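## Task

Locate the tote somewhere in the room and set the yellow foam block inside it so that no part overhangs the rim. The block must stay there without the robot holding or propping it, and the robot must not tip over or be left leaning.

## Robot and tools

ROBOT. TidyBot++: a wheeled base (0.54 m long, 0.50 m wide, 0.38 m tall) on four powered casters, carrying one seven-joint arm that ends in a two-finger gripper. The shoulder sits 0.12 m ahead of the base centre and 0.68 m above the floor. base_camera is fixed to the front of the base; wrist_camera rides on the hand and looks along the fingers. The arm begins folded with the hand pointing down, poking up to 0.08 m past the base front.

FRAMES. Base frame: origin on the floor under the base centre, x forward, y left, z up. hand_pose is reported in it and marks the point between the finger pads; its own z axis runs out along the fingers and its y axis is the closing direction. The odometry frame is the base frame as it was when the scene began. base_odometry only integrates wheel rotation, so slip shows up as travel and drift of a few cm and several degrees builds up over many moves. Heading is positive leftward, range -3.142 to 3.142. base_tilt is in degrees, with forward and right lean positive.

execute_actions. Arguments: "actions", a list holding zero or one action, and "cameras", a list of "base_camera", "wrist_camera" or "all" (omitted, null or ["all"] returns both; [] returns none). An empty list just reports state and images. One action may contain:
- "base": exactly one relative move, counted from the base's last reported position. translate_m: metres, forward positive, -2 to 2. strafe_m: metres sideways, left positive, -2 to 2. rotate_rad: radians, counter-clockwise from above positive, -6.3 to 6.3.
- "joints": a single set for the one arm, keyed by name, each value an absolute target. joint_1_rad (any angle; positive turns the arm clockwise seen from above, opposite to rotate_rad), joint_2_rad shoulder -2.249 to 2.249, joint_3_rad (any), joint_4_rad elbow -2.579 to 2.579, joint_5_rad (any), joint_6_rad wrist -2.099 to 2.099, joint_7_rad (any) — all radians. gripper_pos is unitless, 0 fully open to 1 fully closed. Done tolerances: ±0.039 for joints 1-4, ±0.056 for 5-7, ±0.03 for the gripper. Any-angle joints go the short way round, so turn them in steps smaller than half a revolution.
- "speeds": lower caps for this action's base motion: translate_m and strafe_m 0.05 to 0.5 m/s, rotate_rad 0.1 to 1.57 rad/s (maxima are the defaults).
Base and joint motions start together and may finish at different times. A base move that would need over 8.667 s is refused; no action runs past 15 s. An unknown key or out-of-range number rejects the whole call with no motion. Anything left out of an action may still be driving toward its previous target. Once a result reports a stop, further motion calls in that same reply are skipped.

ARM GEOMETRY. Upper arm 0.42 m, forearm 0.31 m, hand 0.31 m. With joint_1_rad 0, joint_3_rad 3.14, joint_5_rad 0 (near the start) the arm stays in the vertical x-z plane. Tilt from vertical (forward positive): upper arm = j2, forearm = j2 - j4, hand = j2 - j4 - j6; sum length·sin for forward reach and length·cos for height above the shoulder. From 3.14, raising joint_3_rad swings a forward-bent forearm to the right; raising joint_5_rad swings a bent hand to the right. With the hand pointing down, joint_7_rad positive turns it counter-clockwise from above, and at 1.57 the fingers open toward left and right. A downward hand reaches at most about 0.94 m high, and only near the base. Pad gap is roughly 85·(1 - gripper_pos) mm; closed fingertips extend about 20 mm beyond the hand point. Joint speed up to 1.39 rad/s (1.22 for joints 5-7).

OTHER TOOLS. wait: "seconds" 0 to 10; commands nothing new and returns state and images. zoom_image: "camera" (base_camera or wrist_camera) and "region" [x0, y0, x1, y1] in pixels from the top-left, no larger than 504 by 504; base images are 644x364, wrist images 644x476. read_manual: optional "section", only "licences"; returns licence text, moves nothing. finished_scene: "scene", the number of the scene being closed; it cannot be undone, says whether the task succeeded, and supplies the next task.

RESULT LINES. pictures names the images in order. base_status and joint_status: done (for the base, only that the wheels turned the commanded amount, even with slip or a blocked push), off_target (stopped short, may still push), contact_stop or time_out (target dropped, holding still), not_followed. "joint command not followed" plus a "cause:" line means a self-collision check blocked the arm targets (the gripper still moves); those targets may be retried on later actions. on_its_own lists uncommanded motion. motor_effort gives percent of maximum, positive toward higher joint values, with the action's peak in brackets; readings are biased and noisy. Motor temperatures lists one value per arm joint; MOTOR HOT appears from 60 °C, and at 75 °C an OVER-TEMPERATURE FAULT lets the arm sag, with limit_stop_at_motor_heat in joint_status (resend the target). ARM HIT flags a hard strike on the base or the arm itself. A torque fault (joints 1-4 limit 104.5 N m, warning 56.7; joints 5-7 limit 51.3, warning 29.4) freezes the arm and gripper for 10 s and skips the rest of the call while the base keeps going.

CAUTIONS. Friction leaves joints a little short, and hand_pose can be off by 1-2 cm; trust the images, and correct by sending last command + (wanted - read). Held loads make the arm sag; never command a joint to its current reading while carrying something. Nothing stops the arm from hitting the base. Do not drive while the arm is snagged high up (about 0.8 m or more) — the robot can tip; sideways force on a raised hand can lift wheels; back off to level it. Avoid drops, slams, hard pushes and letting objects fall; loose items may get nudged by outside disturbances. Release the object fully inside the tote before finishing.

Each tool is called after "Request:" as name(argument=value, ...) on one line, values as JSON.

## Session

Request:
execute_actions(actions=[])

Scene clock: 0.00 s.
Motor temperatures (°C, as the motors report them): [35 32 35 34 39 42 38]
base_odometry: x=+0.000 y=+0.000 heading=+0.000 (m, m, rad; odometry frame)
base_tilt: forward=+0.5 right=-0.2 (deg)
base_status: not commanded
joint_positions: joint_1_rad=-0.002 joint_2_rad=-0.320 joint_3_rad=+3.145 joint_4_rad=-2.569 joint_5_rad=-0.029 joint_6_rad=-0.857 joint_7_rad=+1.590 gripper_pos=+0.000
joint_status: not commanded
motor_effort: joint_1_rad=+0 joint_2_rad=-2 joint_3_rad=+1 joint_4_rad=+12 joint_5_rad=+0 joint_6_rad=+0 joint_7_rad=+0 (%)
hand_pose: x=+0.2424 y=+0.0081 z=+0.5730 quat_wxyz=(-0.011, +1.000, +0.000, +0.018) (m; base frame)
pictures: base_camera, wrist_camera
Images, in order (width x height): base_camera 644x364, wrist_camera 644x476.

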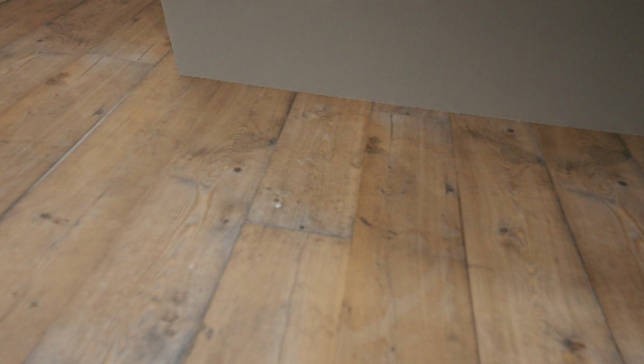

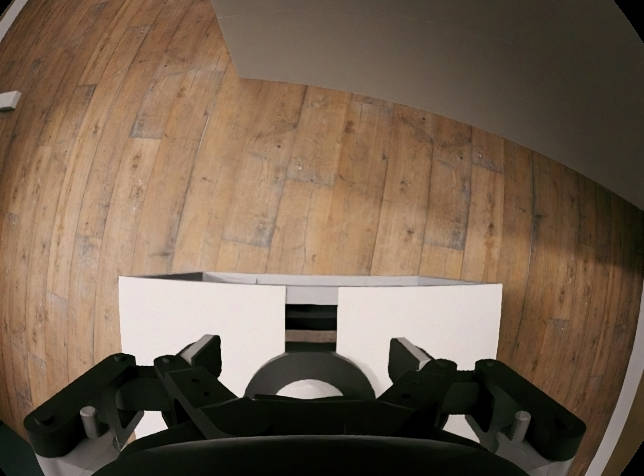

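Request:
execute_actions(actions=[{"joints":{"joint_6_rad":0.35}}], cameras=["wrist_camera"])

Request:
execute_actions(actions=[{"base":{"rotate_rad":1.57}}])

Request:
execute_actions(actions=[{"base":{"rotate_rad":1.57}}])

Request:
execute_actions(actions=[{"base":{"rotate_rad":1.57}}])

Scene clock: 6.80 s.
Motor temperatures (°C, as the motors report them): [35 32 35 34 39 42 38]
base_odometry: x=+0.000 y=+0.000 heading=+0.000 (m, m, rad; odometry frame)
base_tilt: forward=+0.5 right=-0.2 (deg)
base_status: not commanded
joint_positions: joint_1_rad=-0.002 joint_2_rad=-0.320 joint_3_rad=+3.145 joint_4_rad=-2.568 joint_5_rad=-0.029 joint_6_rad=+0.342 joint_7_rad=+1.590 gripper_pos=+0.000
joint_status: all done
motor_effort: joint_1_rad=+0(0) joint_2_rad=-7(7) joint_3_rad=+1(1) joint_4_rad=+17(17) joint_5_rad=+0(0) joint_6_rad=+8(8) joint_7_rad=+0(0) (%)
hand_pose: x=+0.5255 y=-0.0023 z=+0.7818 quat_wxyz=(+0.002, +0.815, -0.007, +0.579) (m; base frame)
pictures: wrist_camera
camera_calibration (this result's frames):
wrist_camera: T_world_to_cam=[[-0.0447494, -0.997983, 0.045021, -0.0223677], [-0.29839, -0.0296563, -0.953983, 0.962658], [0.953395, -0.056124, -0.296461, -0.138296], [0, 0, 0, 1]] pos_world=[0.418097, -0.00153547, 0.878367]
Images, in order (width x height): wrist_camera 644x476.

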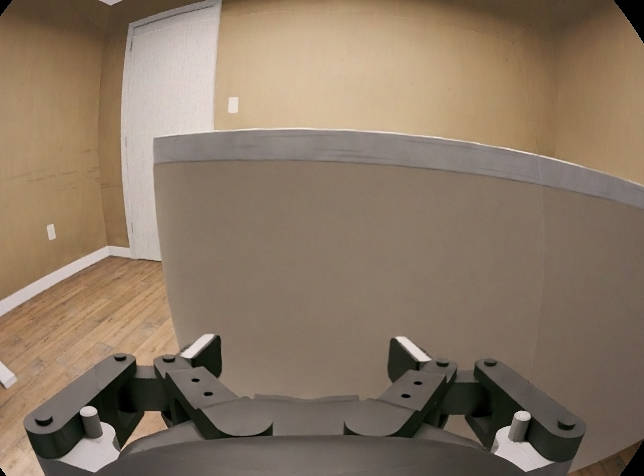

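Scene clock: 9.13 s.
Motor temperatures (°C, as the motors report them): [35 32 35 34 39 42 38]
base_odometry: x=+0.000 y=+0.000 heading=+1.569 (m, m, rad; odometry frame)
base_tilt: forward=+0.5 right=-0.2 (deg)
base_status: done
joint_positions: joint_1_rad=-0.002 joint_2_rad=-0.320 joint_3_rad=+3.145 joint_4_rad=-2.568 joint_5_rad=-0.029 joint_6_rad=+0.342 joint_7_rad=+1.590 gripper_pos=+0.000
joint_status: not commanded
motor_effort: joint_1_rad=+0(1) joint_2_rad=-7(8) joint_3_rad=+1(3) joint_4_rad=+18(18) joint_5_rad=+0(1) joint_6_rad=+8(8) joint_7_rad=+0(0) (%)
hand_pose: x=+0.5255 y=-0.0022 z=+0.7818 quat_wxyz=(+0.002, +0.815, -0.007, +0.579) (m; base frame)
pictures: base_camera, wrist_camera
camera_calibration (this result's frames):
wrist_camera: T_world_to_cam=[[-0.0445934, -0.997988, 0.0450612, -0.0224138], [-0.298385, -0.0297415, -0.953982, 0.962656], [0.953403, -0.0559869, -0.296458, -0.138298], [0, 0, 0, 1]] pos_world=[0.418096, -0.00148077, 0.878367]
Images, in order (width x height): base_camera 644x364, wrist_camera 644x476.

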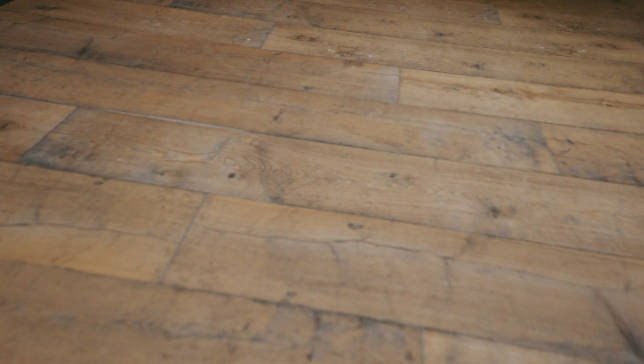

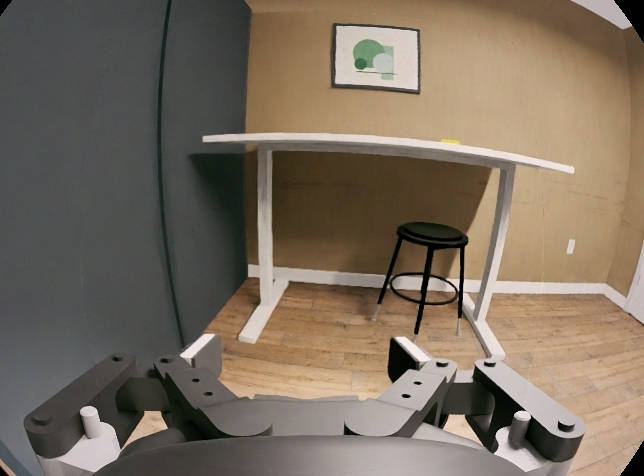

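Scene clock: 11.47 s.
Motor temperatures (°C, as the motors report them): [35 32 35 34 39 42 38]
base_odometry: x=+0.000 y=+0.000 heading=+3.138 (m, m, rad; odometry frame)
base_tilt: forward=+0.5 right=-0.2 (deg)
base_status: done
joint_positions: joint_1_rad=-0.002 joint_2_rad=-0.320 joint_3_rad=+3.145 joint_4_rad=-2.568 joint_5_rad=-0.029 joint_6_rad=+0.342 joint_7_rad=+1.590 gripper_pos=+0.000
joint_status: not commanded
motor_effort: joint_1_rad=+0(1) joint_2_rad=-7(8) joint_3_rad=+1(2) joint_4_rad=+17(17) joint_5_rad=+0(0) joint_6_rad=+8(8) joint_7_rad=+0(0) (%)
hand_pose: x=+0.5255 y=-0.0021 z=+0.7818 quat_wxyz=(+0.002, +0.815, -0.007, +0.579) (m; base frame)
pictures: base_camera, wrist_camera
camera_calibration (this result's frames):
wrist_camera: T_world_to_cam=[[-0.0444568, -0.997993, 0.0450958, -0.0224536], [-0.29838, -0.0298153, -0.953981, 0.962654], [0.953411, -0.0558666, -0.296456, -0.138299], [0, 0, 0, 1]] pos_world=[0.418095, -0.00143303, 0.878367]
Images, in order (width x height): base_camera 644x364, wrist_camera 644x476.

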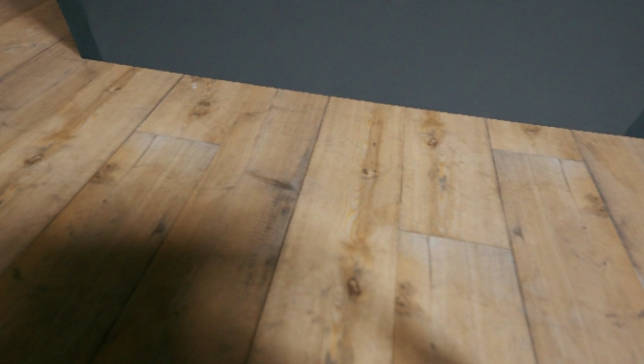

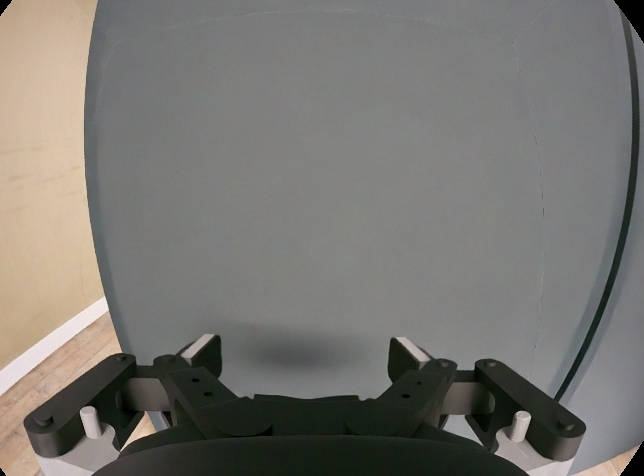

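Scene clock: 13.80 s.
Motor temperatures (°C, as the motors report them): [35 32 35 34 39 42 38]
base_odometry: x=+0.000 y=+0.000 heading=-1.576 (m, m, rad; odometry frame)
base_tilt: forward=+0.5 right=-0.2 (deg)
base_status: done
joint_positions: joint_1_rad=-0.002 joint_2_rad=-0.320 joint_3_rad=+3.145 joint_4_rad=-2.568 joint_5_rad=-0.029 joint_6_rad=+0.342 joint_7_rad=+1.590 gripper_pos=+0.000
joint_status: not commanded
motor_effort: joint_1_rad=+0(1) joint_2_rad=-7(8) joint_3_rad=+1(3) joint_4_rad=+18(17) joint_5_rad=+0(0) joint_6_rad=+8(8) joint_7_rad=+0(0) (%)
hand_pose: x=+0.5255 y=-0.0021 z=+0.7818 quat_wxyz=(+0.001, +0.815, -0.007, +0.579) (m; base frame)
pictures: base_camera, wrist_camera
camera_calibration (this result's frames):
wrist_camera: T_world_to_cam=[[-0.0443319, -0.997997, 0.0451265, -0.0224895], [-0.298377, -0.029882, -0.95398, 0.962652], [0.953418, -0.0557564, -0.296454, -0.1383], [0, 0, 0, 1]] pos_world=[0.418094, -0.00138956, 0.878366]
Images, in order (width x height): base_camera 644x364, wrist_camera 644x476.

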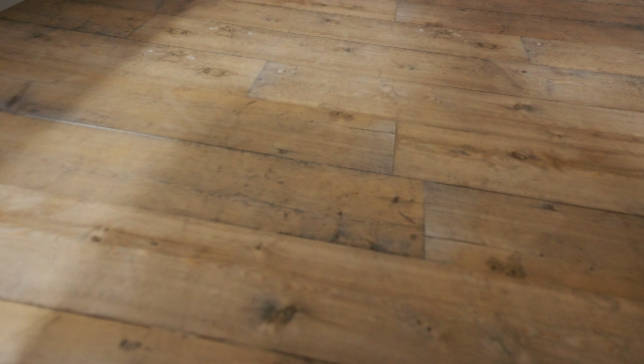

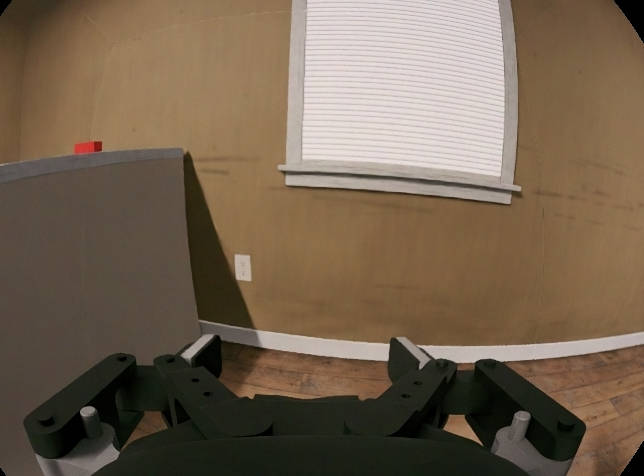

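Request:
execute_actions(actions=[{"base":{"rotate_rad":0.9},"joints":{"joint_2_rad":0.0,"joint_4_rad":-1.0,"joint_6_rad":-1.0}}], cameras=["wrist_camera"])

Request:
execute_actions(actions=[{"base":{"rotate_rad":2.3}}], cameras=["wrist_camera"])

Scene clock: 21.53 s.
Motor temperatures (°C, as the motors report them): [35 32 35 34 39 42 38]
base_odometry: x=+0.000 y=+0.000 heading=-0.677 (m, m, rad; odometry frame)
base_tilt: forward=+0.5 right=-0.2 (deg)
base_status: done
joint_positions: joint_1_rad=-0.003 joint_2_rad=-0.031 joint_3_rad=+3.144 joint_4_rad=-1.010 joint_5_rad=-0.029 joint_6_rad=-0.972 joint_7_rad=+1.590 gripper_pos=+0.000
joint_status: all done
motor_effort: joint_1_rad=+0(1) joint_2_rad=-20(20) joint_3_rad=+1(3) joint_4_rad=+18(21) joint_5_rad=+0(0) joint_6_rad=+8(8) joint_7_rad=+0(0) (%)
hand_pose: x=+0.6559 y=+0.0088 z=+1.1621 quat_wxyz=(-0.009, +0.828, +0.008, +0.561) (m; base frame)
pictures: wrist_camera
camera_calibration (this result's frames):
wrist_camera: T_world_to_cam=[[-0.00625857, -0.998936, 0.0456882, -0.0486479], [-0.339564, -0.0408513, -0.939695, 1.37523], [0.940562, -0.0213952, -0.338948, -0.0917649], [0, 0, 0, 1]] pos_world=[0.552985, 0.00562044, 1.26342]
Images, in order (width x height): wrist_camera 644x476.

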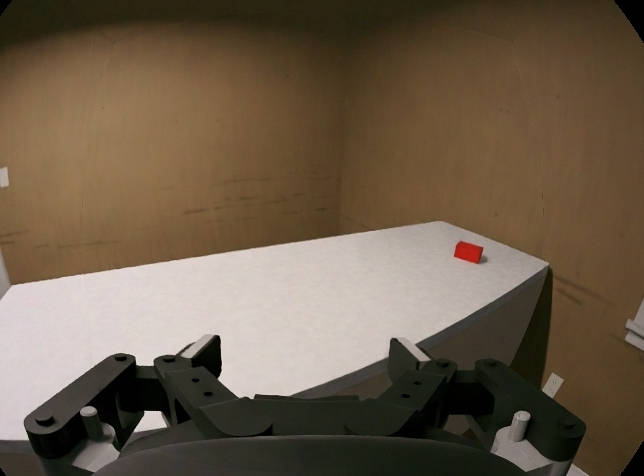

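Scene clock: 24.30 s.
Motor temperatures (°C, as the motors report them): [35 32 35 34 39 42 38]
base_odometry: x=+0.000 y=+0.000 heading=+1.622 (m, m, rad; odometry frame)
base_tilt: forward=+0.5 right=-0.2 (deg)
base_status: done
joint_positions: joint_1_rad=-0.003 joint_2_rad=-0.003 joint_3_rad=+3.145 joint_4_rad=-1.010 joint_5_rad=-0.029 joint_6_rad=-0.972 joint_7_rad=+1.590 gripper_pos=+0.000
joint_status: not commanded
motor_effort: joint_1_rad=+0(2) joint_2_rad=-21(26) joint_3_rad=+1(2) joint_4_rad=+18(19) joint_5_rad=+0(1) joint_6_rad=+7(8) joint_7_rad=+0(0) (%)
hand_pose: x=+0.6692 y=+0.0085 z=+1.1468 quat_wxyz=(-0.009, +0.836, +0.008, +0.549) (m; base frame)
pictures: wrist_camera
camera_calibration (this result's frames):
wrist_camera: T_world_to_cam=[[-0.0055849, -0.99893, 0.0459149, -0.0488826], [-0.365892, -0.0406902, -0.929767, 1.3716], [0.930641, -0.0219925, -0.365273, -0.0726454], [0, 0, 0, 1]] pos_world=[0.56919, 0.00538268, 1.25098]
Images, in order (width x height): wrist_camera 644x476.

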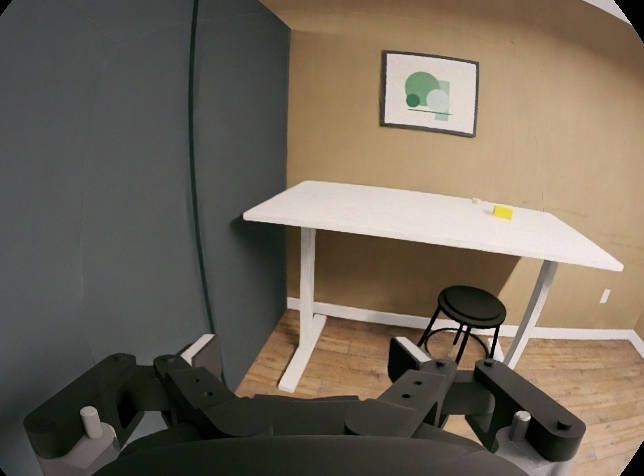

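Request:
execute_actions(actions=[{"base":{"translate_m":0.6}}], cameras=[])

Request:
execute_actions(actions=[{"base":{"strafe_m":-0.75}}])

Scene clock: 41.77 s.
Motor temperatures (°C, as the motors report them): [35 32 35 34 39 42 38]
base_odometry: x=-0.032 y=+0.599 heading=+1.623 (m, m, rad; odometry frame)
base_tilt: forward=+0.5 right=-0.2 (deg)
base_status: done
joint_positions: joint_1_rad=-0.003 joint_2_rad=-0.003 joint_3_rad=+3.145 joint_4_rad=-1.009 joint_5_rad=-0.029 joint_6_rad=-0.976 joint_7_rad=+1.590 gripper_pos=+0.000
joint_status: not commanded
motor_effort: joint_1_rad=+0(1) joint_2_rad=-23(26) joint_3_rad=+1(2) joint_4_rad=+19(19) joint_5_rad=+0(1) joint_6_rad=+8(8) joint_7_rad=+0(0) (%)
hand_pose: x=+0.6686 y=+0.0085 z=+1.1468 quat_wxyz=(-0.009, +0.836, +0.008, +0.548) (m; base frame)
pictures: none
No camera images: the call's "cameras" was empty. Leave "cameras" out to get every camera's image.

Scene clock: 44.63 s.
Motor temperatures (°C, as the motors report them): [35 32 35 34 39 42 38]
base_odometry: x=+0.717 y=+0.639 heading=+1.624 (m, m, rad; odometry frame)
base_tilt: forward=+0.5 right=-0.2 (deg)
base_status: done
joint_positions: joint_1_rad=-0.003 joint_2_rad=-0.003 joint_3_rad=+3.145 joint_4_rad=-1.009 joint_5_rad=-0.029 joint_6_rad=-0.976 joint_7_rad=+1.590 gripper_pos=+0.000
joint_status: not commanded
motor_effort: joint_1_rad=+0(3) joint_2_rad=-21(23) joint_3_rad=+0(4) joint_4_rad=+18(18) joint_5_rad=-1(1) joint_6_rad=+7(8) joint_7_rad=+0(0) (%)
hand_pose: x=+0.6685 y=+0.0085 z=+1.1467 quat_wxyz=(-0.009, +0.836, +0.008, +0.548) (m; base frame)
pictures: base_camera, wrist_camera
camera_calibration (this result's frames):
wrist_camera: T_world_to_cam=[[-0.00531473, -0.998928, 0.0459895, -0.0490903], [-0.367869, -0.040812, -0.928981, 1.3717], [0.929862, -0.0218554, -0.367258, -0.0691912], [0, 0, 0, 1]] pos_world=[0.568683, 0.00543181, 1.25113]
Images, in order (width x height): base_camera 644x364, wrist_camera 644x476.

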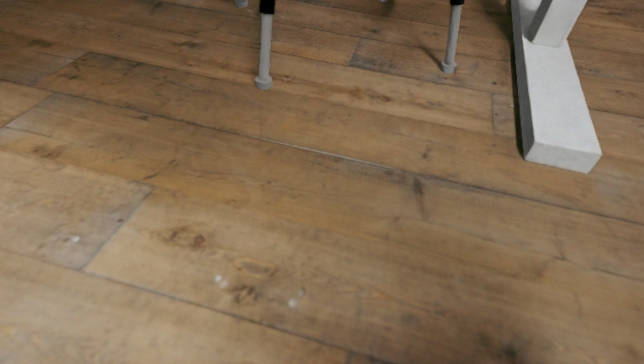

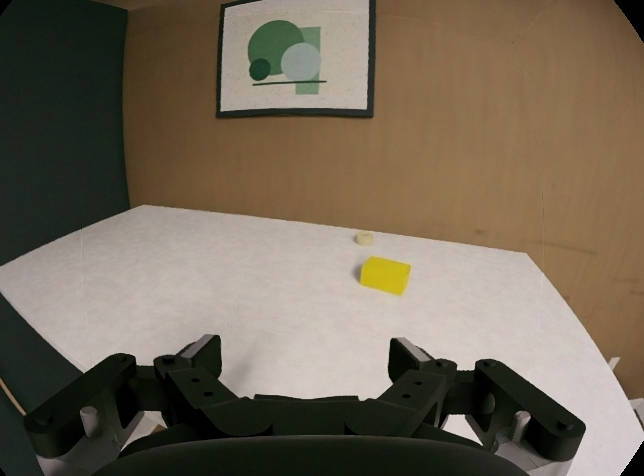

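Request:
zoom_image(camera="wrist_camera", region=[300, 200, 644, 440])

Region (300, 200, 644, 440) of wrist_camera's 644x476 image, scaled by 1.465; it fills the top 352 rows of this view, and the rest is white.

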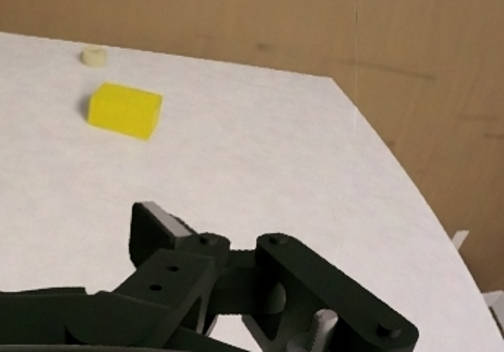

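Request:
execute_actions(actions=[{"base":{"strafe_m":-0.9}}], cameras=[])

Request:
execute_actions(actions=[{"base":{"translate_m":0.6}}])

Request:
execute_actions(actions=[{"base":{"rotate_rad":0.95}}])

Scene clock: 68.67 s.
Motor temperatures (°C, as the motors report them): [35 33 35 35 39 42 38]
base_odometry: x=+1.616 y=+0.687 heading=+1.624 (m, m, rad; odometry frame)
base_tilt: forward=+0.5 right=-0.2 (deg)
base_status: done
joint_positions: joint_1_rad=-0.003 joint_2_rad=-0.003 joint_3_rad=+3.145 joint_4_rad=-1.008 joint_5_rad=-0.029 joint_6_rad=-0.976 joint_7_rad=+1.590 gripper_pos=+0.000
joint_status: not commanded
motor_effort: joint_1_rad=+0(2) joint_2_rad=-21(25) joint_3_rad=+0(4) joint_4_rad=+18(20) joint_5_rad=-1(1) joint_6_rad=+7(8) joint_7_rad=+0(0) (%)
hand_pose: x=+0.6685 y=+0.0085 z=+1.1468 quat_wxyz=(-0.009, +0.836, +0.008, +0.548) (m; base frame)
pictures: none
No camera images: the call's "cameras" was empty. Leave "cameras" out to get every camera's image.

Scene clock: 71.13 s.
Motor temperatures (°C, as the motors report them): [35 33 35 35 39 42 38]
base_odometry: x=+1.585 y=+1.287 heading=+1.624 (m, m, rad; odometry frame)
base_tilt: forward=+0.5 right=-0.2 (deg)
base_status: done
joint_positions: joint_1_rad=-0.003 joint_2_rad=-0.013 joint_3_rad=+3.145 joint_4_rad=-1.007 joint_5_rad=-0.029 joint_6_rad=-0.991 joint_7_rad=+1.590 gripper_pos=+0.000
joint_status: not commanded
motor_effort: joint_1_rad=+0(1) joint_2_rad=-18(26) joint_3_rad=+1(2) joint_4_rad=+18(20) joint_5_rad=+0(1) joint_6_rad=+8(14) joint_7_rad=+0(1) (%)
hand_pose: x=+0.6618 y=+0.0085 z=+1.1491 quat_wxyz=(-0.009, +0.837, +0.008, +0.547) (m; base frame)
pictures: base_camera, wrist_camera
camera_calibration (this result's frames):
wrist_camera: T_world_to_cam=[[-0.00492534, -0.99892, 0.0461919, -0.0497078], [-0.370189, -0.0410894, -0.928047, 1.37193], [0.928944, -0.0216707, -0.369586, -0.0588316], [0, 0, 0, 1]] pos_world=[0.562279, 0.00544274, 1.25377]
Images, in order (width x height): base_camera 644x364, wrist_camera 644x476.

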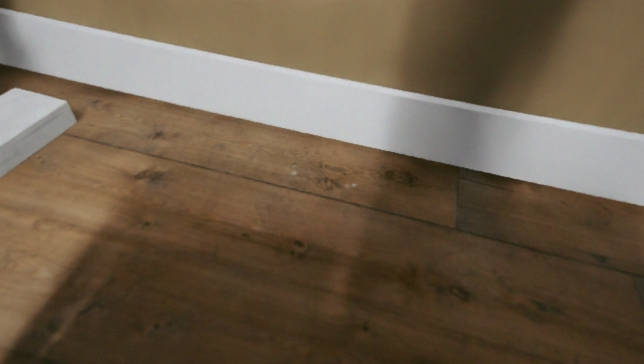

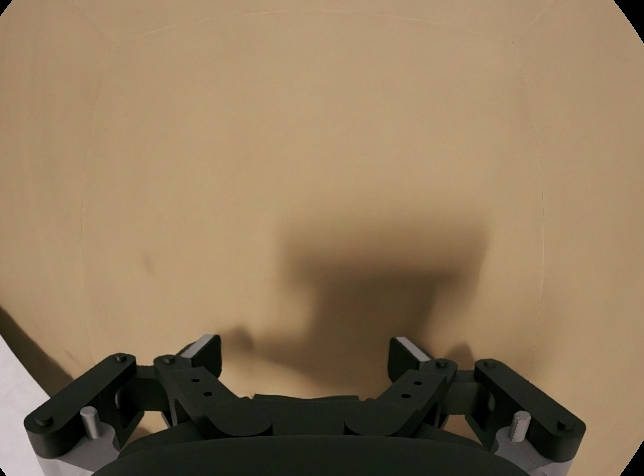

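Scene clock: 72.97 s.
Motor temperatures (°C, as the motors report them): [35 33 35 35 39 42 38]
base_odometry: x=+1.585 y=+1.287 heading=+2.573 (m, m, rad; odometry frame)
base_tilt: forward=+0.5 right=-0.2 (deg)
base_status: done
joint_positions: joint_1_rad=-0.007 joint_2_rad=-0.013 joint_3_rad=+3.141 joint_4_rad=-1.007 joint_5_rad=-0.029 joint_6_rad=-0.991 joint_7_rad=+1.590 gripper_pos=+0.000
joint_status: not commanded
motor_effort: joint_1_rad=+0(2) joint_2_rad=-21(24) joint_3_rad=+1(2) joint_4_rad=+18(19) joint_5_rad=+0(2) joint_6_rad=+7(8) joint_7_rad=+0(0) (%)
hand_pose: x=+0.6619 y=+0.0130 z=+1.1489 quat_wxyz=(-0.011, +0.837, +0.011, +0.547) (m; base frame)
pictures: base_camera, wrist_camera
camera_calibration (this result's frames):
wrist_camera: T_world_to_cam=[[0.00327634, -0.998925, 0.0462474, -0.0507219], [-0.370327, -0.0441715, -0.92785, 1.3718], [0.928896, -0.0140867, -0.370074, -0.0584502], [0, 0, 0, 1]] pos_world=[0.562474, 0.00910359, 1.25354]
Images, in order (width x height): base_camera 644x364, wrist_camera 644x476.

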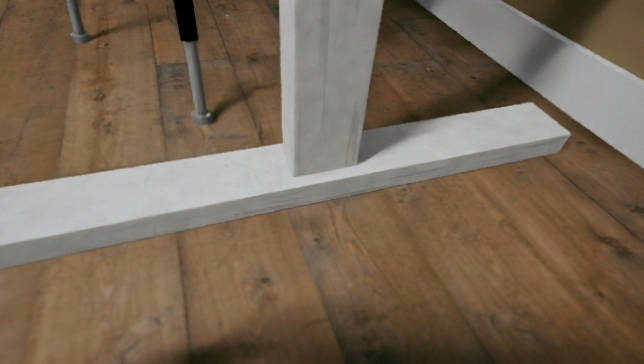

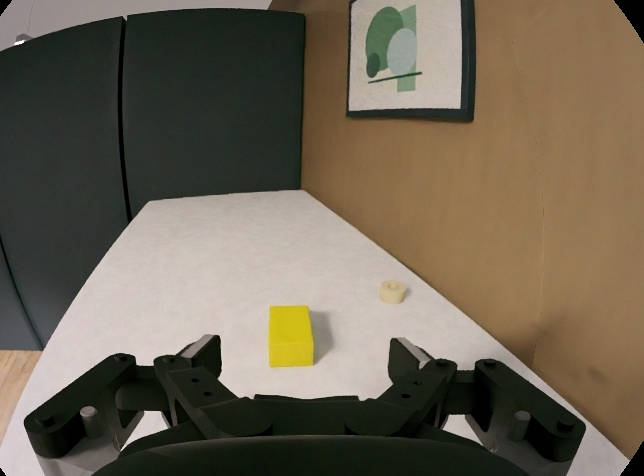

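Request:
execute_actions(actions=[{"base":{"strafe_m":0.025},"joints":{"joint_2_rad":0.2,"joint_4_rad":-1.016,"joint_6_rad":-1.06}}])

Scene clock: 93.63 s.
Motor temperatures (°C, as the motors report them): [35 33 35 35 39 42 38]
base_odometry: x=+1.571 y=+1.265 heading=+2.574 (m, m, rad; odometry frame)
base_tilt: forward=+0.5 right=-0.2 (deg)
base_status: done
joint_positions: joint_1_rad=-0.007 joint_2_rad=+0.203 joint_3_rad=+3.140 joint_4_rad=-1.016 joint_5_rad=-0.029 joint_6_rad=-1.034 joint_7_rad=+1.590 gripper_pos=+0.000
joint_status: all done
motor_effort: joint_1_rad=+0(2) joint_2_rad=-31(35) joint_3_rad=+1(2) joint_4_rad=+19(22) joint_5_rad=+0(1) joint_6_rad=+6(7) joint_7_rad=+0(0) (%)
hand_pose: x=+0.7406 y=+0.0142 z=+1.0059 quat_wxyz=(-0.012, +0.903, +0.011, +0.430) (m; base frame)
pictures: base_camera, wrist_camera
camera_calibration (this result's frames):
wrist_camera: T_world_to_cam=[[0.0177055, -0.998793, 0.0458244, -0.0534204], [-0.603137, -0.047223, -0.796238, 1.30842], [0.797441, -0.0135406, -0.603245, 0.147525], [0, 0, 0, 1]] pos_world=[0.672458, 0.010429, 1.13325]
Images, in order (width x height): base_camera 644x364, wrist_camera 644x476.

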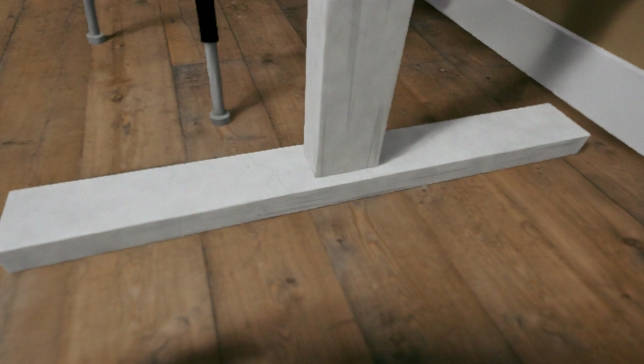

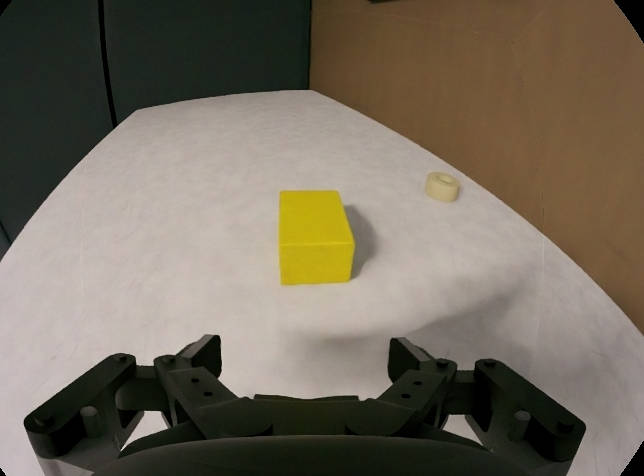

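Request:
execute_actions(actions=[{"joints":{"joint_2_rad":0.24}}], cameras=[])

Request:
execute_actions(actions=[{"base":{"translate_m":0.13},"speeds":{"translate_m":0.1}}])

Scene clock: 98.27 s.
Motor temperatures (°C, as the motors report them): [35 33 35 35 39 42 38]
base_odometry: x=+1.571 y=+1.265 heading=+2.574 (m, m, rad; odometry frame)
base_tilt: forward=+0.5 right=-0.2 (deg)
base_status: not commanded
joint_positions: joint_1_rad=-0.007 joint_2_rad=+0.219 joint_3_rad=+3.140 joint_4_rad=-1.016 joint_5_rad=-0.029 joint_6_rad=-1.034 joint_7_rad=+1.590 gripper_pos=+0.000
joint_status: all done
motor_effort: joint_1_rad=+0(0) joint_2_rad=-31(33) joint_3_rad=+1(1) joint_4_rad=+19(19) joint_5_rad=+0(0) joint_6_rad=+6(7) joint_7_rad=+0(0) (%)
hand_pose: x=+0.7456 y=+0.0143 z=+0.9961 quat_wxyz=(-0.012, +0.906, +0.011, +0.423) (m; base frame)
pictures: none
No camera images: the call's "cameras" was empty. Leave "cameras" out to get every camera's image.

Scene clock: 100.10 s.
Motor temperatures (°C, as the motors report them): [35 33 35 35 39 42 38]
base_odometry: x=+1.461 y=+1.335 heading=+2.574 (m, m, rad; odometry frame)
base_tilt: forward=+0.5 right=-0.2 (deg)
base_status: done
joint_positions: joint_1_rad=-0.007 joint_2_rad=+0.225 joint_3_rad=+3.140 joint_4_rad=-1.016 joint_5_rad=-0.029 joint_6_rad=-1.036 joint_7_rad=+1.590 gripper_pos=+0.000
joint_status: not commanded
motor_effort: joint_1_rad=+0(1) joint_2_rad=-32(35) joint_3_rad=+1(0) joint_4_rad=+19(20) joint_5_rad=+0(0) joint_6_rad=+6(7) joint_7_rad=+0(0) (%)
hand_pose: x=+0.7472 y=+0.0142 z=+0.9919 quat_wxyz=(-0.012, +0.908, +0.011, +0.419) (m; base frame)
pictures: base_camera, wrist_camera
camera_calibration (this result's frames):
wrist_camera: T_world_to_cam=[[0.0187109, -0.998785, 0.0455793, -0.0534124], [-0.621495, -0.0473286, -0.781987, 1.30087], [0.783195, -0.0136956, -0.621625, 0.162641], [0, 0, 0, 1]] pos_world=[0.682107, 0.0104485, 1.1208]
Images, in order (width x height): base_camera 644x364, wrist_camera 644x476.

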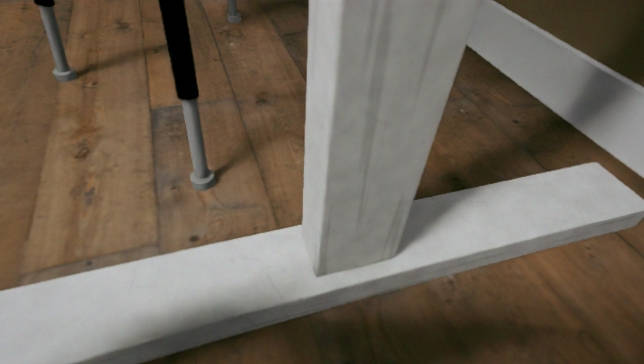

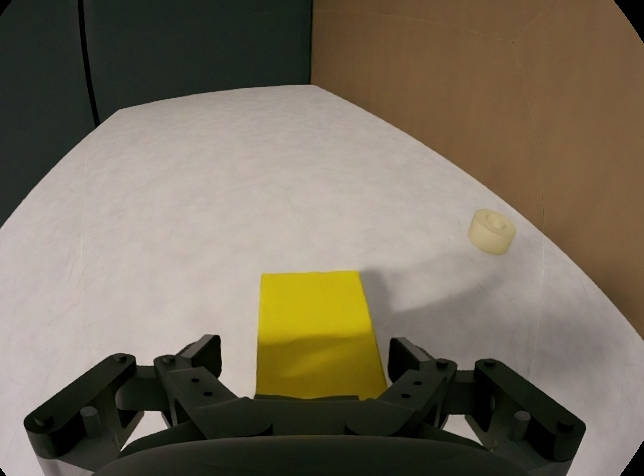

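Request:
execute_actions(actions=[{"joints":{"joint_2_rad":0.29}}], cameras=["wrist_camera"])

Scene clock: 104.17 s.
Motor temperatures (°C, as the motors report them): [35 33 35 35 39 42 38]
base_odometry: x=+1.461 y=+1.335 heading=+2.574 (m, m, rad; odometry frame)
base_tilt: forward=+0.6 right=-0.2 (deg)
base_status: not commanded
joint_positions: joint_1_rad=-0.007 joint_2_rad=+0.270 joint_3_rad=+3.140 joint_4_rad=-1.016 joint_5_rad=-0.029 joint_6_rad=-1.036 joint_7_rad=+1.590 gripper_pos=+0.000
joint_status: all done
motor_effort: joint_1_rad=+0(0) joint_2_rad=-32(34) joint_3_rad=+0(0) joint_4_rad=+18(20) joint_5_rad=-1(0) joint_6_rad=+6(6) joint_7_rad=+0(0) (%)
hand_pose: x=+0.7604 y=+0.0143 z=+0.9636 quat_wxyz=(-0.012, +0.917, +0.011, +0.399) (m; base frame)
pictures: wrist_camera
camera_calibration (this result's frames):
wrist_camera: T_world_to_cam=[[0.0207322, -0.998772, 0.0450045, -0.0532612], [-0.655762, -0.0475632, -0.753468, 1.28551], [0.754683, -0.0138912, -0.655942, 0.189432], [0, 0, 0, 1]] pos_world=[0.70113, 0.0105786, 1.09524]
Images, in order (width x height): wrist_camera 644x476.

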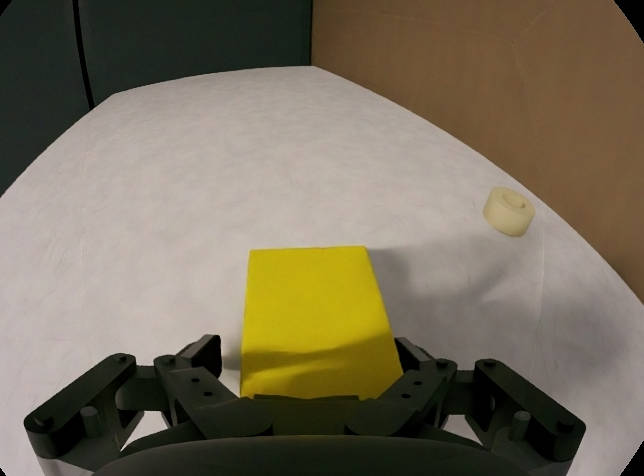

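Request:
execute_actions(actions=[{"joints":{"gripper_pos":1.0}}], cameras=["wrist_camera"])

Request:
execute_actions(actions=[{"joints":{"joint_2_rad":0.0}}], cameras=["wrist_camera"])

Scene clock: 107.80 s.
Motor temperatures (°C, as the motors report them): [35 33 35 35 39 42 38]
base_odometry: x=+1.461 y=+1.335 heading=+2.574 (m, m, rad; odometry frame)
base_tilt: forward=+0.5 right=-0.2 (deg)
base_status: not commanded
joint_positions: joint_1_rad=-0.006 joint_2_rad=+0.271 joint_3_rad=+3.140 joint_4_rad=-1.010 joint_5_rad=-0.029 joint_6_rad=-1.036 joint_7_rad=+1.590 gripper_pos=+0.369
joint_status: gripper_pos off_target (ended at +0.369, target +1.000)
motor_effort: joint_1_rad=+0(2) joint_2_rad=-31(35) joint_3_rad=+0(2) joint_4_rad=+17(20) joint_5_rad=-1(2) joint_6_rad=+5(6) joint_7_rad=+0(1) (%)
hand_pose: x=+0.7616 y=+0.0138 z=+0.9660 quat_wxyz=(-0.012, +0.916, +0.010, +0.401) (m; base frame)
pictures: wrist_camera
camera_calibration (this result's frames):
wrist_camera: T_world_to_cam=[[0.0196098, -0.998789, 0.045125, -0.0532088], [-0.652105, -0.0469893, -0.756671, 1.28836], [0.757875, -0.014588, -0.652236, 0.184198], [0, 0, 0, 1]] pos_world=[0.701591, 0.010082, 1.09741]
Images, in order (width x height): wrist_camera 644x476.

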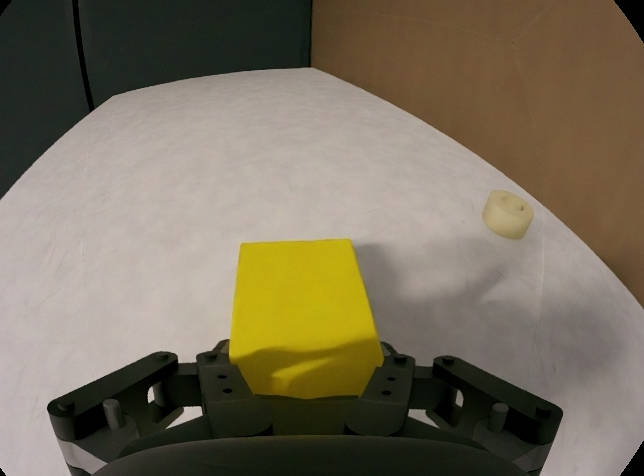

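Scene clock: 109.20 s.
Motor temperatures (°C, as the motors report them): [35 33 35 35 39 42 38]
base_odometry: x=+1.461 y=+1.335 heading=+2.574 (m, m, rad; odometry frame)
base_tilt: forward=+0.5 right=-0.2 (deg)
base_status: not commanded
joint_positions: joint_1_rad=-0.006 joint_2_rad=-0.004 joint_3_rad=+3.140 joint_4_rad=-1.016 joint_5_rad=-0.029 joint_6_rad=-1.036 joint_7_rad=+1.590 gripper_pos=+0.369
joint_status: all done
motor_effort: joint_1_rad=+0(0) joint_2_rad=-21(38) joint_3_rad=+1(0) joint_4_rad=+18(21) joint_5_rad=-1(0) joint_6_rad=+8(7) joint_7_rad=+0(0) (%)
hand_pose: x=+0.6604 y=+0.0131 z=+1.1265 quat_wxyz=(-0.011, +0.854, +0.012, +0.520) (m; base frame)
pictures: wrist_camera
camera_calibration (this result's frames):
wrist_camera: T_world_to_cam=[[0.00714663, -0.998865, 0.0470842, -0.0530625], [-0.427795, -0.0456131, -0.902724, 1.36012], [0.903848, -0.0136909, -0.427635, 0.0160792], [0, 0, 0, 1]] pos_world=[0.567696, 0.00925696, 1.23718]
Images, in order (width x height): wrist_camera 644x476.

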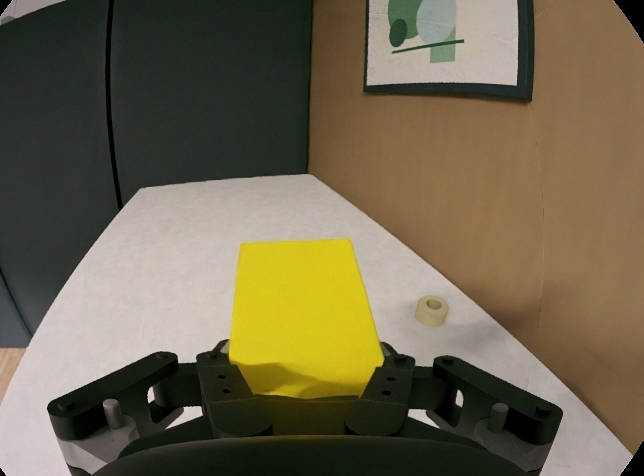

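Request:
execute_actions(actions=[{"base":{"translate_m":-0.25}}], cameras=[])

Request:
execute_actions(actions=[{"base":{"rotate_rad":1.1}}])

Request:
execute_actions(actions=[{"base":{"rotate_rad":1.1}}])

Request:
execute_actions(actions=[{"base":{"rotate_rad":1.1}}])

Scene clock: 114.93 s.
Motor temperatures (°C, as the motors report them): [35 33 35 35 39 42 38]
base_odometry: x=+1.672 y=+1.201 heading=+2.575 (m, m, rad; odometry frame)
base_tilt: forward=+0.5 right=-0.2 (deg)
base_status: done
joint_positions: joint_1_rad=-0.006 joint_2_rad=-0.004 joint_3_rad=+3.141 joint_4_rad=-1.016 joint_5_rad=-0.029 joint_6_rad=-1.038 joint_7_rad=+1.590 gripper_pos=+0.369
joint_status: not commanded
motor_effort: joint_1_rad=+0(2) joint_2_rad=-20(26) joint_3_rad=+1(2) joint_4_rad=+18(20) joint_5_rad=+0(1) joint_6_rad=+7(8) joint_7_rad=+0(0) (%)
hand_pose: x=+0.6600 y=+0.0127 z=+1.1257 quat_wxyz=(-0.011, +0.855, +0.011, +0.519) (m; base frame)
pictures: none
No camera images: the call's "cameras" was empty. Leave "cameras" out to get every camera's image.

Scene clock: 116.90 s.
Motor temperatures (°C, as the motors report them): [35 33 35 35 39 42 38]
base_odometry: x=+1.672 y=+1.201 heading=-2.609 (m, m, rad; odometry frame)
base_tilt: forward=+0.5 right=-0.2 (deg)
base_status: done
joint_positions: joint_1_rad=-0.008 joint_2_rad=-0.004 joint_3_rad=+3.139 joint_4_rad=-1.016 joint_5_rad=-0.029 joint_6_rad=-1.038 joint_7_rad=+1.590 gripper_pos=+0.369
joint_status: not commanded
motor_effort: joint_1_rad=+0(2) joint_2_rad=-21(25) joint_3_rad=+1(4) joint_4_rad=+18(19) joint_5_rad=+0(1) joint_6_rad=+7(8) joint_7_rad=+0(0) (%)
hand_pose: x=+0.6599 y=+0.0151 z=+1.1257 quat_wxyz=(-0.012, +0.855, +0.013, +0.519) (m; base frame)
pictures: base_camera, wrist_camera
camera_calibration (this result's frames):
wrist_camera: T_world_to_cam=[[0.0109815, -0.998828, 0.0471315, -0.0536266], [-0.430135, -0.0472692, -0.901526, 1.35952], [0.902698, -0.0103728, -0.43015, 0.0197104], [0, 0, 0, 1]] pos_world=[0.567573, 0.010904, 1.23665]
Images, in order (width x height): base_camera 644x364, wrist_camera 644x476.

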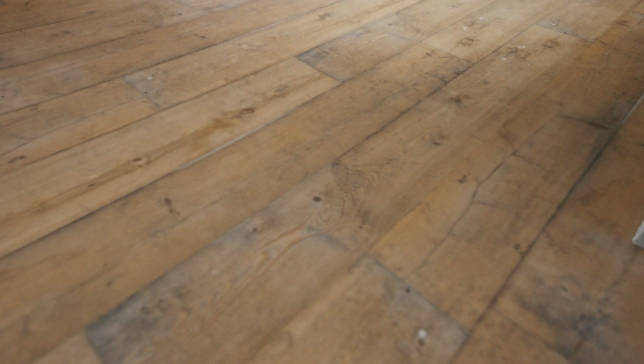

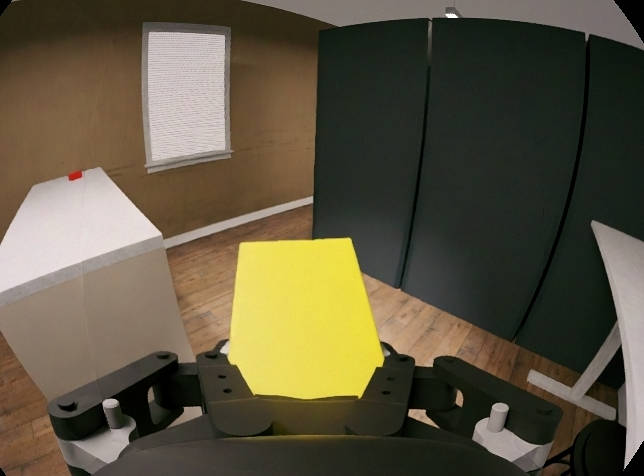

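Scene clock: 118.87 s.
Motor temperatures (°C, as the motors report them): [35 33 35 35 39 42 38]
base_odometry: x=+1.672 y=+1.201 heading=-1.510 (m, m, rad; odometry frame)
base_tilt: forward=+0.5 right=-0.2 (deg)
base_status: done
joint_positions: joint_1_rad=-0.008 joint_2_rad=-0.004 joint_3_rad=+3.140 joint_4_rad=-1.016 joint_5_rad=-0.029 joint_6_rad=-1.038 joint_7_rad=+1.590 gripper_pos=+0.369
joint_status: not commanded
motor_effort: joint_1_rad=+0(2) joint_2_rad=-21(24) joint_3_rad=+1(2) joint_4_rad=+19(19) joint_5_rad=+0(2) joint_6_rad=+7(8) joint_7_rad=+0(0) (%)
hand_pose: x=+0.6600 y=+0.0145 z=+1.1257 quat_wxyz=(-0.012, +0.855, +0.013, +0.519) (m; base frame)
pictures: base_camera, wrist_camera
camera_calibration (this result's frames):
wrist_camera: T_world_to_cam=[[0.009785, -0.998841, 0.0471287, -0.0534822], [-0.430192, -0.0467514, -0.901526, 1.35953], [0.902684, -0.011453, -0.430151, 0.0197047], [0, 0, 0, 1]] pos_world=[0.567594, 0.0103652, 1.23665]
Images, in order (width x height): base_camera 644x364, wrist_camera 644x476.

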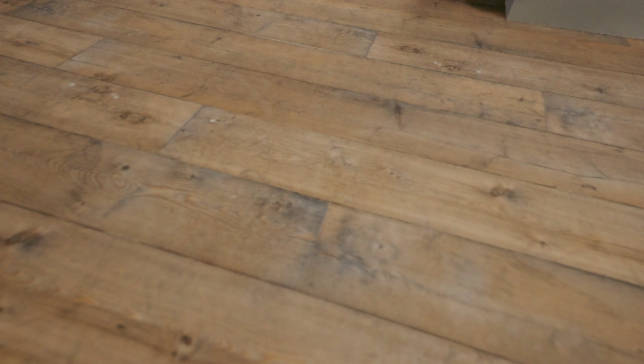

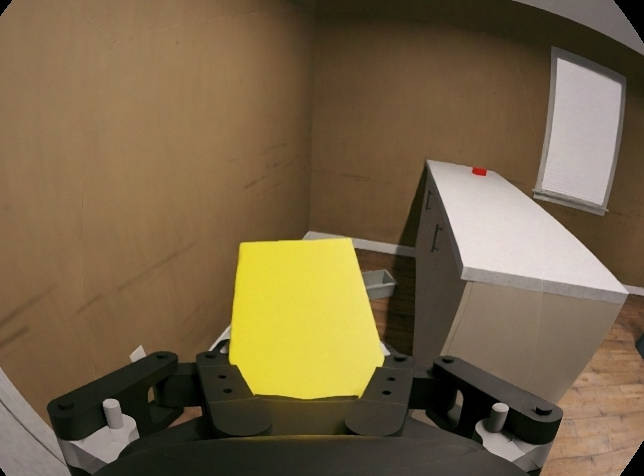

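Scene clock: 120.83 s.
Motor temperatures (°C, as the motors report them): [35 33 35 35 39 42 38]
base_odometry: x=+1.672 y=+1.201 heading=-0.411 (m, m, rad; odometry frame)
base_tilt: forward=+0.5 right=-0.2 (deg)
base_status: done
joint_positions: joint_1_rad=-0.008 joint_2_rad=-0.004 joint_3_rad=+3.140 joint_4_rad=-1.016 joint_5_rad=-0.029 joint_6_rad=-1.038 joint_7_rad=+1.590 gripper_pos=+0.369
joint_status: not commanded
motor_effort: joint_1_rad=+0(2) joint_2_rad=-21(24) joint_3_rad=+1(2) joint_4_rad=+18(19) joint_5_rad=+0(1) joint_6_rad=+7(8) joint_7_rad=+0(0) (%)
hand_pose: x=+0.6600 y=+0.0143 z=+1.1257 quat_wxyz=(-0.012, +0.855, +0.013, +0.519) (m; base frame)
pictures: base_camera, wrist_camera
camera_calibration (this result's frames):
wrist_camera: T_world_to_cam=[[0.00953852, -0.998843, 0.0471282, -0.0534526], [-0.430203, -0.0466447, -0.901526, 1.35953], [0.902682, -0.0116755, -0.430151, 0.0197034], [0, 0, 0, 1]] pos_world=[0.567598, 0.0102542, 1.23665]
Images, in order (width x height): base_camera 644x364, wrist_camera 644x476.

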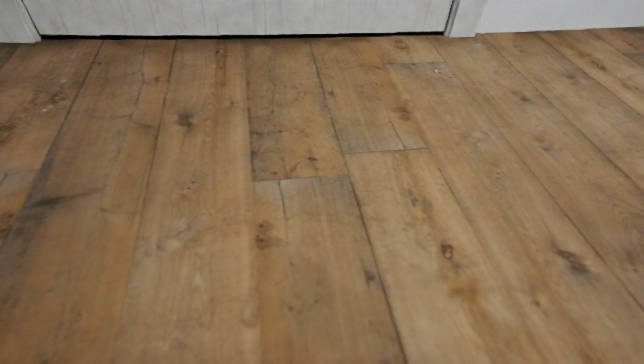

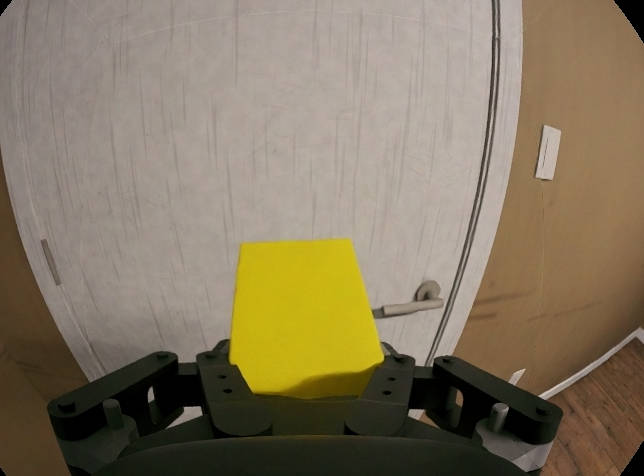

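Request:
execute_actions(actions=[{"base":{"rotate_rad":-1.3},"joints":{"joint_1_rad":-0.5}}])

Scene clock: 127.63 s.
Motor temperatures (°C, as the motors report them): [35 33 35 35 39 42 38]
base_odometry: x=+1.672 y=+1.201 heading=-1.710 (m, m, rad; odometry frame)
base_tilt: forward=+0.5 right=-0.2 (deg)
base_status: done
joint_positions: joint_1_rad=-0.488 joint_2_rad=-0.004 joint_3_rad=+3.146 joint_4_rad=-1.016 joint_5_rad=-0.029 joint_6_rad=-1.038 joint_7_rad=+1.590 gripper_pos=+0.369
joint_status: all done
motor_effort: joint_1_rad=+0(4) joint_2_rad=-21(24) joint_3_rad=+1(4) joint_4_rad=+18(19) joint_5_rad=-1(1) joint_6_rad=+8(8) joint_7_rad=+0(0) (%)
hand_pose: x=+0.5939 y=+0.2596 z=+1.1257 quat_wxyz=(-0.133, +0.828, +0.213, +0.502) (m; base frame)
pictures: base_camera, wrist_camera
camera_calibration (this result's frames):
wrist_camera: T_world_to_cam=[[0.464235, -0.884459, 0.0471031, -0.107544], [-0.36154, -0.237777, -0.901527, 1.35139], [0.808563, 0.401491, -0.430151, 0.0308328], [0, 0, 0, 1]] pos_world=[0.513578, 0.213833, 1.23665]
Images, in order (width x height): base_camera 644x364, wrist_camera 644x476.

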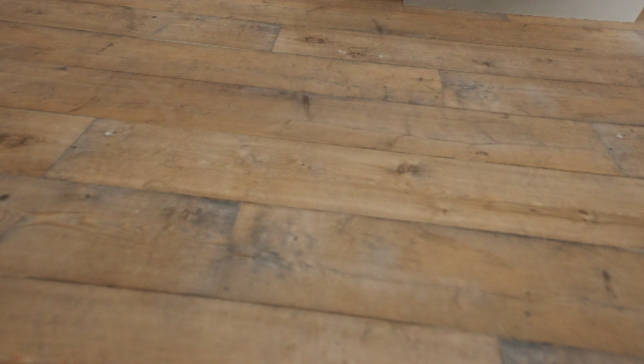

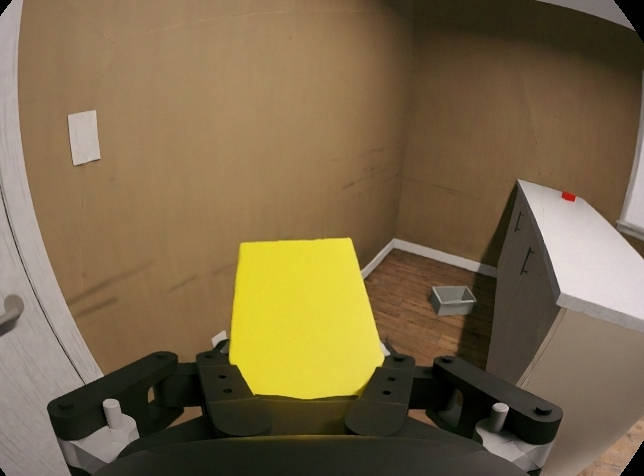

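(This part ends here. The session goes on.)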